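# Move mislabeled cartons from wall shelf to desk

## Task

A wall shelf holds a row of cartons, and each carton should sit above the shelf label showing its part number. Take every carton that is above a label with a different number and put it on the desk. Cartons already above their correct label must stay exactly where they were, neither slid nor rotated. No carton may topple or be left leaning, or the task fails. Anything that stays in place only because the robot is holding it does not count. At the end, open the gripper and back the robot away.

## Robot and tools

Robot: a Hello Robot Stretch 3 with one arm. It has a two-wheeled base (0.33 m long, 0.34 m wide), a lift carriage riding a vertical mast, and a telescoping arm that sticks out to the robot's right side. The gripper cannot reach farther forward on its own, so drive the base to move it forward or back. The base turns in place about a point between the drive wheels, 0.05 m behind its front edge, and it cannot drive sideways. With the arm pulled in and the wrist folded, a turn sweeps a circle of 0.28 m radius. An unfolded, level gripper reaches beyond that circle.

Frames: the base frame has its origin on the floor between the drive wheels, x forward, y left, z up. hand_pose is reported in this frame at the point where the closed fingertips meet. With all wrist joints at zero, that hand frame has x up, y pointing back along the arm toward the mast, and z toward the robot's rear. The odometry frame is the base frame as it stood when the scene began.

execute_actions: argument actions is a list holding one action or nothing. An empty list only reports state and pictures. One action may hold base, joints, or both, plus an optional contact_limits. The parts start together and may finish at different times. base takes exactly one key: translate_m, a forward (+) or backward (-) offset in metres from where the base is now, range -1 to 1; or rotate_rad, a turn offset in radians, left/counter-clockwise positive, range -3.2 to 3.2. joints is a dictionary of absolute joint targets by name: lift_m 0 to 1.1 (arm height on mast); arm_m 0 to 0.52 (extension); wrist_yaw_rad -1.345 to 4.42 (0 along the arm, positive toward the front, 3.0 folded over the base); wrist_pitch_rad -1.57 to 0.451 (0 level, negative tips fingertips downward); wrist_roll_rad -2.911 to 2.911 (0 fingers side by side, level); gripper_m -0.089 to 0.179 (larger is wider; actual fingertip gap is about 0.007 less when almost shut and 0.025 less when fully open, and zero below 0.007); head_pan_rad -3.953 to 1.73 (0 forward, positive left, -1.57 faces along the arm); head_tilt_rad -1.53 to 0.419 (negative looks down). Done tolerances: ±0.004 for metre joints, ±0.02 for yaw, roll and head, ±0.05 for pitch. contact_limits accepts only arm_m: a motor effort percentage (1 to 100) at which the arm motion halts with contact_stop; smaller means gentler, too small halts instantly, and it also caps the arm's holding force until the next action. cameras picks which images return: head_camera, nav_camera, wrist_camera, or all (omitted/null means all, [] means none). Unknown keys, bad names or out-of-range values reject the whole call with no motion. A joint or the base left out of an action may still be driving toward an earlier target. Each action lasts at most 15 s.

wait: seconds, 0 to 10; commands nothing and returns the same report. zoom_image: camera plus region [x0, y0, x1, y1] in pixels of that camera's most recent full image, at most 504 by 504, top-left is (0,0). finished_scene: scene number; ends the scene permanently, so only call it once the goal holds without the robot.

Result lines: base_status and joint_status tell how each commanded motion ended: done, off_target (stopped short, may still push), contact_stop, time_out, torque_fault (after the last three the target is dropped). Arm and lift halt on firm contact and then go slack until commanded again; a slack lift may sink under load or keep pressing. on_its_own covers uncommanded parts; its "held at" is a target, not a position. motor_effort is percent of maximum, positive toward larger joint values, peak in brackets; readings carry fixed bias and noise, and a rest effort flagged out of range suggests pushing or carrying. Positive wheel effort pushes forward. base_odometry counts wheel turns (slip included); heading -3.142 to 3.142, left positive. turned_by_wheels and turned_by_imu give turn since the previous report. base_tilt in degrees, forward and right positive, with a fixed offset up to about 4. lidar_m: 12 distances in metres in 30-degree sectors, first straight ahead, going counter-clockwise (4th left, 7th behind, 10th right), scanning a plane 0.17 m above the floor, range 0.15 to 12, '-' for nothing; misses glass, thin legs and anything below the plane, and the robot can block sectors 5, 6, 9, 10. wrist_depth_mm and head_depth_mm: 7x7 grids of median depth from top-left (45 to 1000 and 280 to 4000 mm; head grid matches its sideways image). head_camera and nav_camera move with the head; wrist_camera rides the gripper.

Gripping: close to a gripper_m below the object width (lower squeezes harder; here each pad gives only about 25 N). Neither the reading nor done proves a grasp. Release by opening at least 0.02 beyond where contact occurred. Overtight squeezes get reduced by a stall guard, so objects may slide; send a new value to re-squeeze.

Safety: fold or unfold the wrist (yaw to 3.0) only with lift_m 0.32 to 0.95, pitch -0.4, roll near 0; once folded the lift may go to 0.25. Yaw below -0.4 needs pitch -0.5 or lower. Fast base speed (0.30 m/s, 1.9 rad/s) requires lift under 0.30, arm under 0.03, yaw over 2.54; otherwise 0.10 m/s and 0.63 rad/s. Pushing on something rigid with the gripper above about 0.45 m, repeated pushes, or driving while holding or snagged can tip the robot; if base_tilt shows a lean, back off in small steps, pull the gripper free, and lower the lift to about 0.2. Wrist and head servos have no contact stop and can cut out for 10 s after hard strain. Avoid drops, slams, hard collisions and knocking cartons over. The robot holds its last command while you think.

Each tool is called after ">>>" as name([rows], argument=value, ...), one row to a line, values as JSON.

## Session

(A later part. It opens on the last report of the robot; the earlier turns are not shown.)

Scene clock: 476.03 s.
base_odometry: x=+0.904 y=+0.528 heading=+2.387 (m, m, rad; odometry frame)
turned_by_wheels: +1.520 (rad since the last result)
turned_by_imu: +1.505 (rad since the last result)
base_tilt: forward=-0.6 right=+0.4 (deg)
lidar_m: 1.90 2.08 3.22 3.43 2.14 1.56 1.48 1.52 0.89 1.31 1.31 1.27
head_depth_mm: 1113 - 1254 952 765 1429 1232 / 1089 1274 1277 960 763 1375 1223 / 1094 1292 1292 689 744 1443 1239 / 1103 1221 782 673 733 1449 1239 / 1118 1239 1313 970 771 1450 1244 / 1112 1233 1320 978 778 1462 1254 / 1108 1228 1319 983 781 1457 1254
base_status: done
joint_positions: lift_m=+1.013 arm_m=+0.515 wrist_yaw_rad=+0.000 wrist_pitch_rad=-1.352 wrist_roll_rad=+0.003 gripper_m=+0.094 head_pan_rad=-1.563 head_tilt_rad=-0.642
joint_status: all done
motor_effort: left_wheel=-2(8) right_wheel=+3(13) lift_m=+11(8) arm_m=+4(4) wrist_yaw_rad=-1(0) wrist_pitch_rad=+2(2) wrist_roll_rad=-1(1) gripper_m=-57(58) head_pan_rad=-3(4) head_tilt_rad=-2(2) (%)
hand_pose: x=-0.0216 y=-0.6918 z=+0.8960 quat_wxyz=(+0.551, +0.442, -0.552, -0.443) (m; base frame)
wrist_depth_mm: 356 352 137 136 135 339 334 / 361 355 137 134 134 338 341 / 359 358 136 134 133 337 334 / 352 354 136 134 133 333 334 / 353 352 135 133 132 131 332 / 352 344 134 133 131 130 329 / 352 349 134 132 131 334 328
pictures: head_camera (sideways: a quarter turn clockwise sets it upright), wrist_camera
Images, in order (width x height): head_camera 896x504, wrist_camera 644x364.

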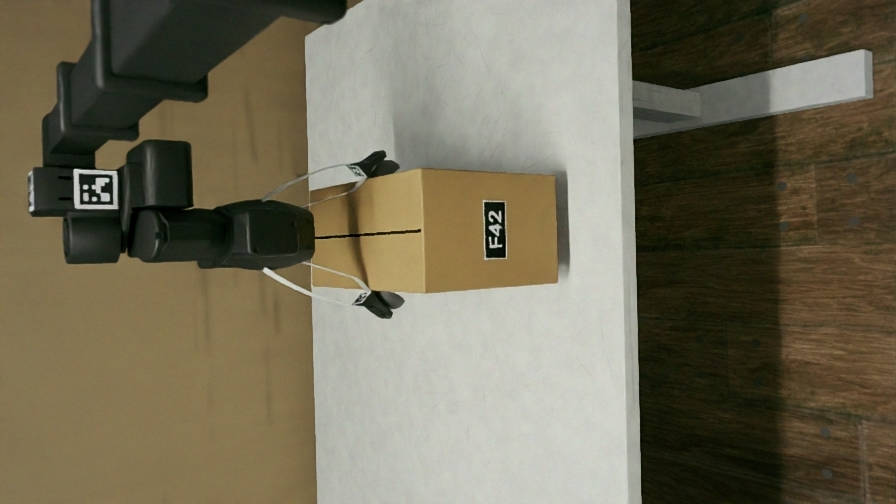

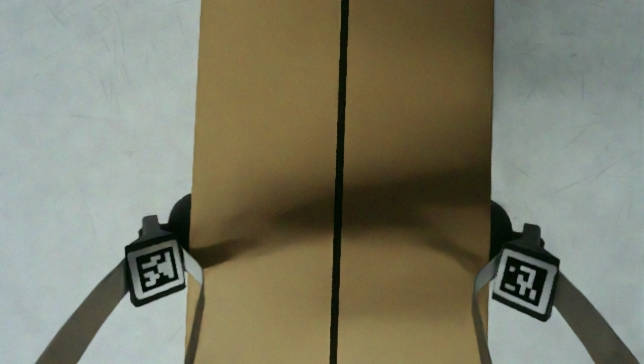

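>>> execute_actions([
  {"joints": {"lift_m": 0.983}},
], cameras=[])

>>> execute_actions([
  {"joints": {"gripper_m": 0.165, "head_pan_rad": 1.5, "head_tilt_rad": -0.2}},
], cameras=["head_camera", "wrist_camera"])

Scene clock: 478.77 s.
base_odometry: x=+0.904 y=+0.528 heading=+2.387 (m, m, rad; odometry frame)
turned_by_wheels: +0.000 (rad since the last result)
turned_by_imu: +0.000 (rad since the last result)
base_tilt: forward=-0.5 right=+0.4 (deg)
lidar_m: 1.90 2.08 3.19 3.43 2.15 1.56 1.48 1.53 0.89 1.32 1.32 1.28
head_depth_mm: 1131 - 1167 941 763 1435 1222 / 1117 1291 1288 960 763 1381 1223 / 1109 1288 1294 710 746 1445 1236 / 1121 1239 809 688 733 1456 1240 / 1113 1239 1311 970 772 1451 1244 / 1118 1234 1321 974 775 1457 1249 / 1105 1230 1312 984 780 1459 1243
base_status: not commanded
joint_positions: lift_m=+0.984 arm_m=+0.515 wrist_yaw_rad=+0.000 wrist_pitch_rad=-1.352 wrist_roll_rad=+0.003 gripper_m=+0.094 head_pan_rad=-1.563 head_tilt_rad=-0.642
joint_status: all done
motor_effort: left_wheel=-2(2) right_wheel=+3(3) lift_m=+10(10) arm_m=+3(3) wrist_yaw_rad=-1(0) wrist_pitch_rad=+2(1) wrist_roll_rad=-1(1) gripper_m=-58(58) head_pan_rad=-3(3) head_tilt_rad=-2(2) (%)
hand_pose: x=-0.0216 y=-0.6918 z=+0.8670 quat_wxyz=(+0.551, +0.442, -0.552, -0.443) (m; base frame)
wrist_depth_mm: 328 322 137 136 134 308 306 / 329 324 136 135 133 307 309 / 327 320 136 135 134 310 307 / 326 320 135 134 132 310 306 / 321 320 135 132 131 131 306 / 321 327 134 133 131 130 303 / 321 315 133 132 131 304 299
pictures: none
No camera images: the call's "cameras" was empty. Leave "cameras" out to get every camera's image.

Scene clock: 480.70 s.
base_odometry: x=+0.904 y=+0.528 heading=+2.387 (m, m, rad; odometry frame)
turned_by_wheels: +0.000 (rad since the last result)
turned_by_imu: +0.000 (rad since the last result)
base_tilt: forward=-0.5 right=+0.4 (deg)
lidar_m: 1.89 2.08 3.19 3.43 2.14 1.56 1.48 1.53 0.89 1.32 1.32 1.27
head_depth_mm: 3277 3404 3565 3697 3355 2288 1727 / 3231 3372 3557 3638 3424 2288 1728 / 3204 3335 3485 3641 3367 2298 1731 / 3184 3344 3422 3523 3384 2302 1736 / 3158 3210 3351 3534 3407 2311 1762 / 3138 3229 3347 3457 3453 2356 1755 / 3116 3177 3300 3431 3528 2336 1760
base_status: not commanded
joint_positions: lift_m=+0.984 arm_m=+0.515 wrist_yaw_rad=+0.000 wrist_pitch_rad=-1.352 wrist_roll_rad=+0.003 gripper_m=+0.165 head_pan_rad=+1.493 head_tilt_rad=-0.211
joint_status: all done
motor_effort: left_wheel=-2(2) right_wheel=+3(4) lift_m=+11(10) arm_m=+3(3) wrist_yaw_rad=+0(0) wrist_pitch_rad=+1(1) wrist_roll_rad=-1(1) gripper_m=+1(99) head_pan_rad=+4(44) head_tilt_rad=+3(20) (%)
hand_pose: x=-0.0216 y=-0.6918 z=+0.8670 quat_wxyz=(+0.551, +0.442, -0.552, -0.443) (m; base frame)
wrist_depth_mm: 330 329 138 135 134 310 311 / 326 323 137 135 135 312 304 / 328 318 136 135 133 311 305 / 327 325 136 134 133 305 306 / 325 318 136 134 133 218 306 / 322 317 135 133 132 131 300 / 319 317 134 133 131 305 304
pictures: head_camera (sideways: a quarter turn clockwise sets it upright), wrist_camera
Images, in order (width x height): head_camera 896x504, wrist_camera 644x364.

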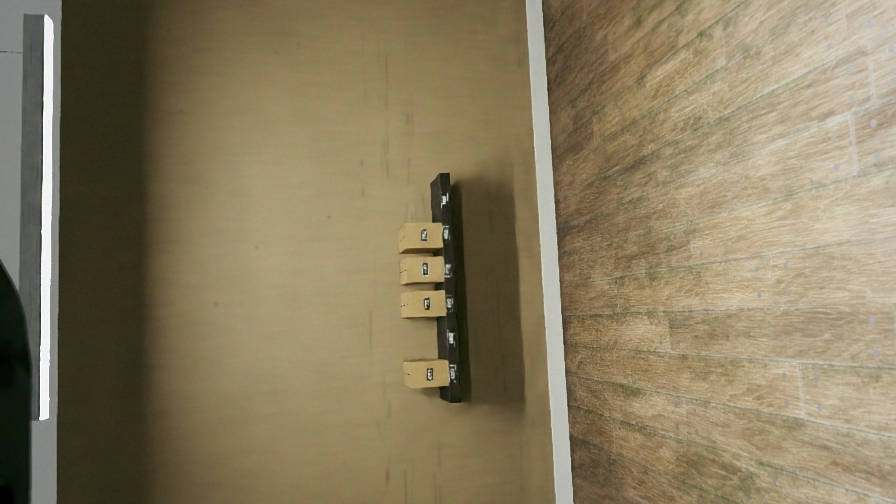

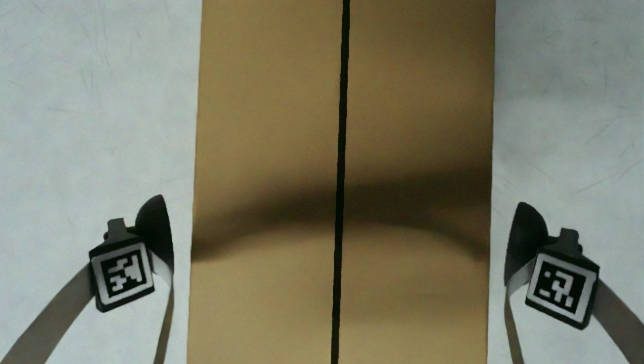

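>>> execute_actions([
  {"joints": {"arm_m": 0.1, "lift_m": 1.05, "head_pan_rad": -1.2, "head_tilt_rad": -0.65}},
], cameras=["nav_camera", "wrist_camera"])

Scene clock: 488.13 s.
base_odometry: x=+0.904 y=+0.528 heading=+2.387 (m, m, rad; odometry frame)
turned_by_wheels: +0.000 (rad since the last result)
turned_by_imu: +0.000 (rad since the last result)
base_tilt: forward=-0.5 right=+0.4 (deg)
lidar_m: 1.90 2.08 3.20 3.43 2.14 1.55 1.48 1.52 0.89 1.32 1.32 1.28
head_depth_mm: 1078 1192 1270 663 688 1388 1232 / 1115 1233 1289 961 764 1436 1230 / 1156 1277 1289 968 789 1416 1231 / 1187 1320 1307 968 820 1451 1238 / 1231 1370 1311 970 845 1446 1243 / 1275 1433 1145 977 1617 1452 1245 / 1325 1481 925 912 1610 1457 1247
base_status: not commanded
joint_positions: lift_m=+1.049 arm_m=+0.100 wrist_yaw_rad=+0.000 wrist_pitch_rad=-1.352 wrist_roll_rad=+0.003 gripper_m=+0.165 head_pan_rad=-1.193 head_tilt_rad=-0.642
joint_status: all done
motor_effort: left_wheel=-2(2) right_wheel=+4(3) lift_m=+36(42) arm_m=-2(5) wrist_yaw_rad=+0(1) wrist_pitch_rad=+1(2) wrist_roll_rad=-1(1) gripper_m=+1(1) head_pan_rad=-3(43) head_tilt_rad=-2(20) (%)
hand_pose: x=-0.0216 y=-0.2774 z=+0.9327 quat_wxyz=(+0.551, +0.442, -0.552, -0.443) (m; base frame)
wrist_depth_mm: - - - - - - - / - - - - - - - / - - - - - - - / - - - - - - - / - - - - - - - / - - - - - - - / - - - - - - -
pictures: nav_camera (sideways: a quarter turn counterclockwise sets it upright), wrist_camera
Images, in order (width x height): nav_camera 672x504, wrist_camera 644x364.

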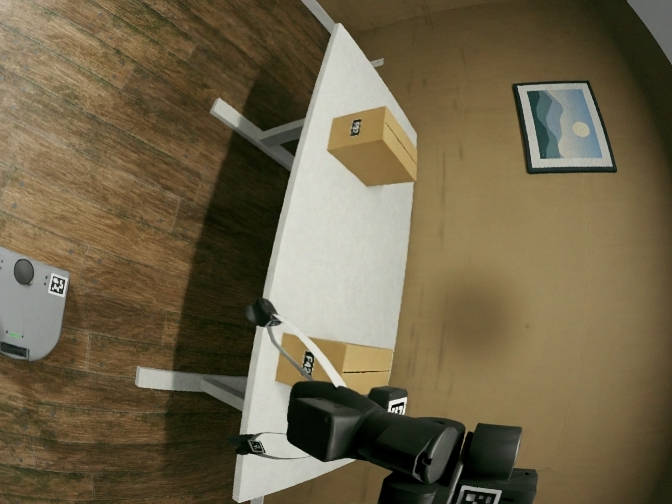

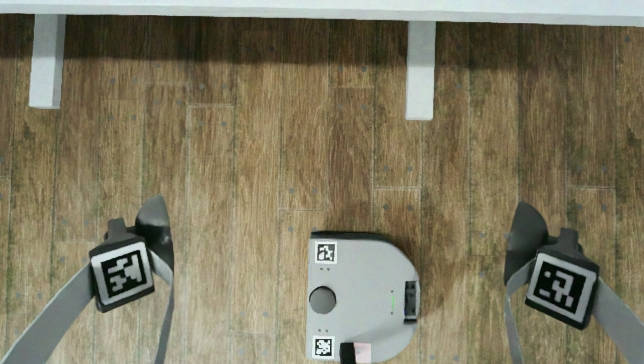

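F32 and F42 are on the desk, the four matching cartons are still on the shelf, and the gripper is clear.

>>> finished_scene(scene=1)

The scene is finished: the task was done.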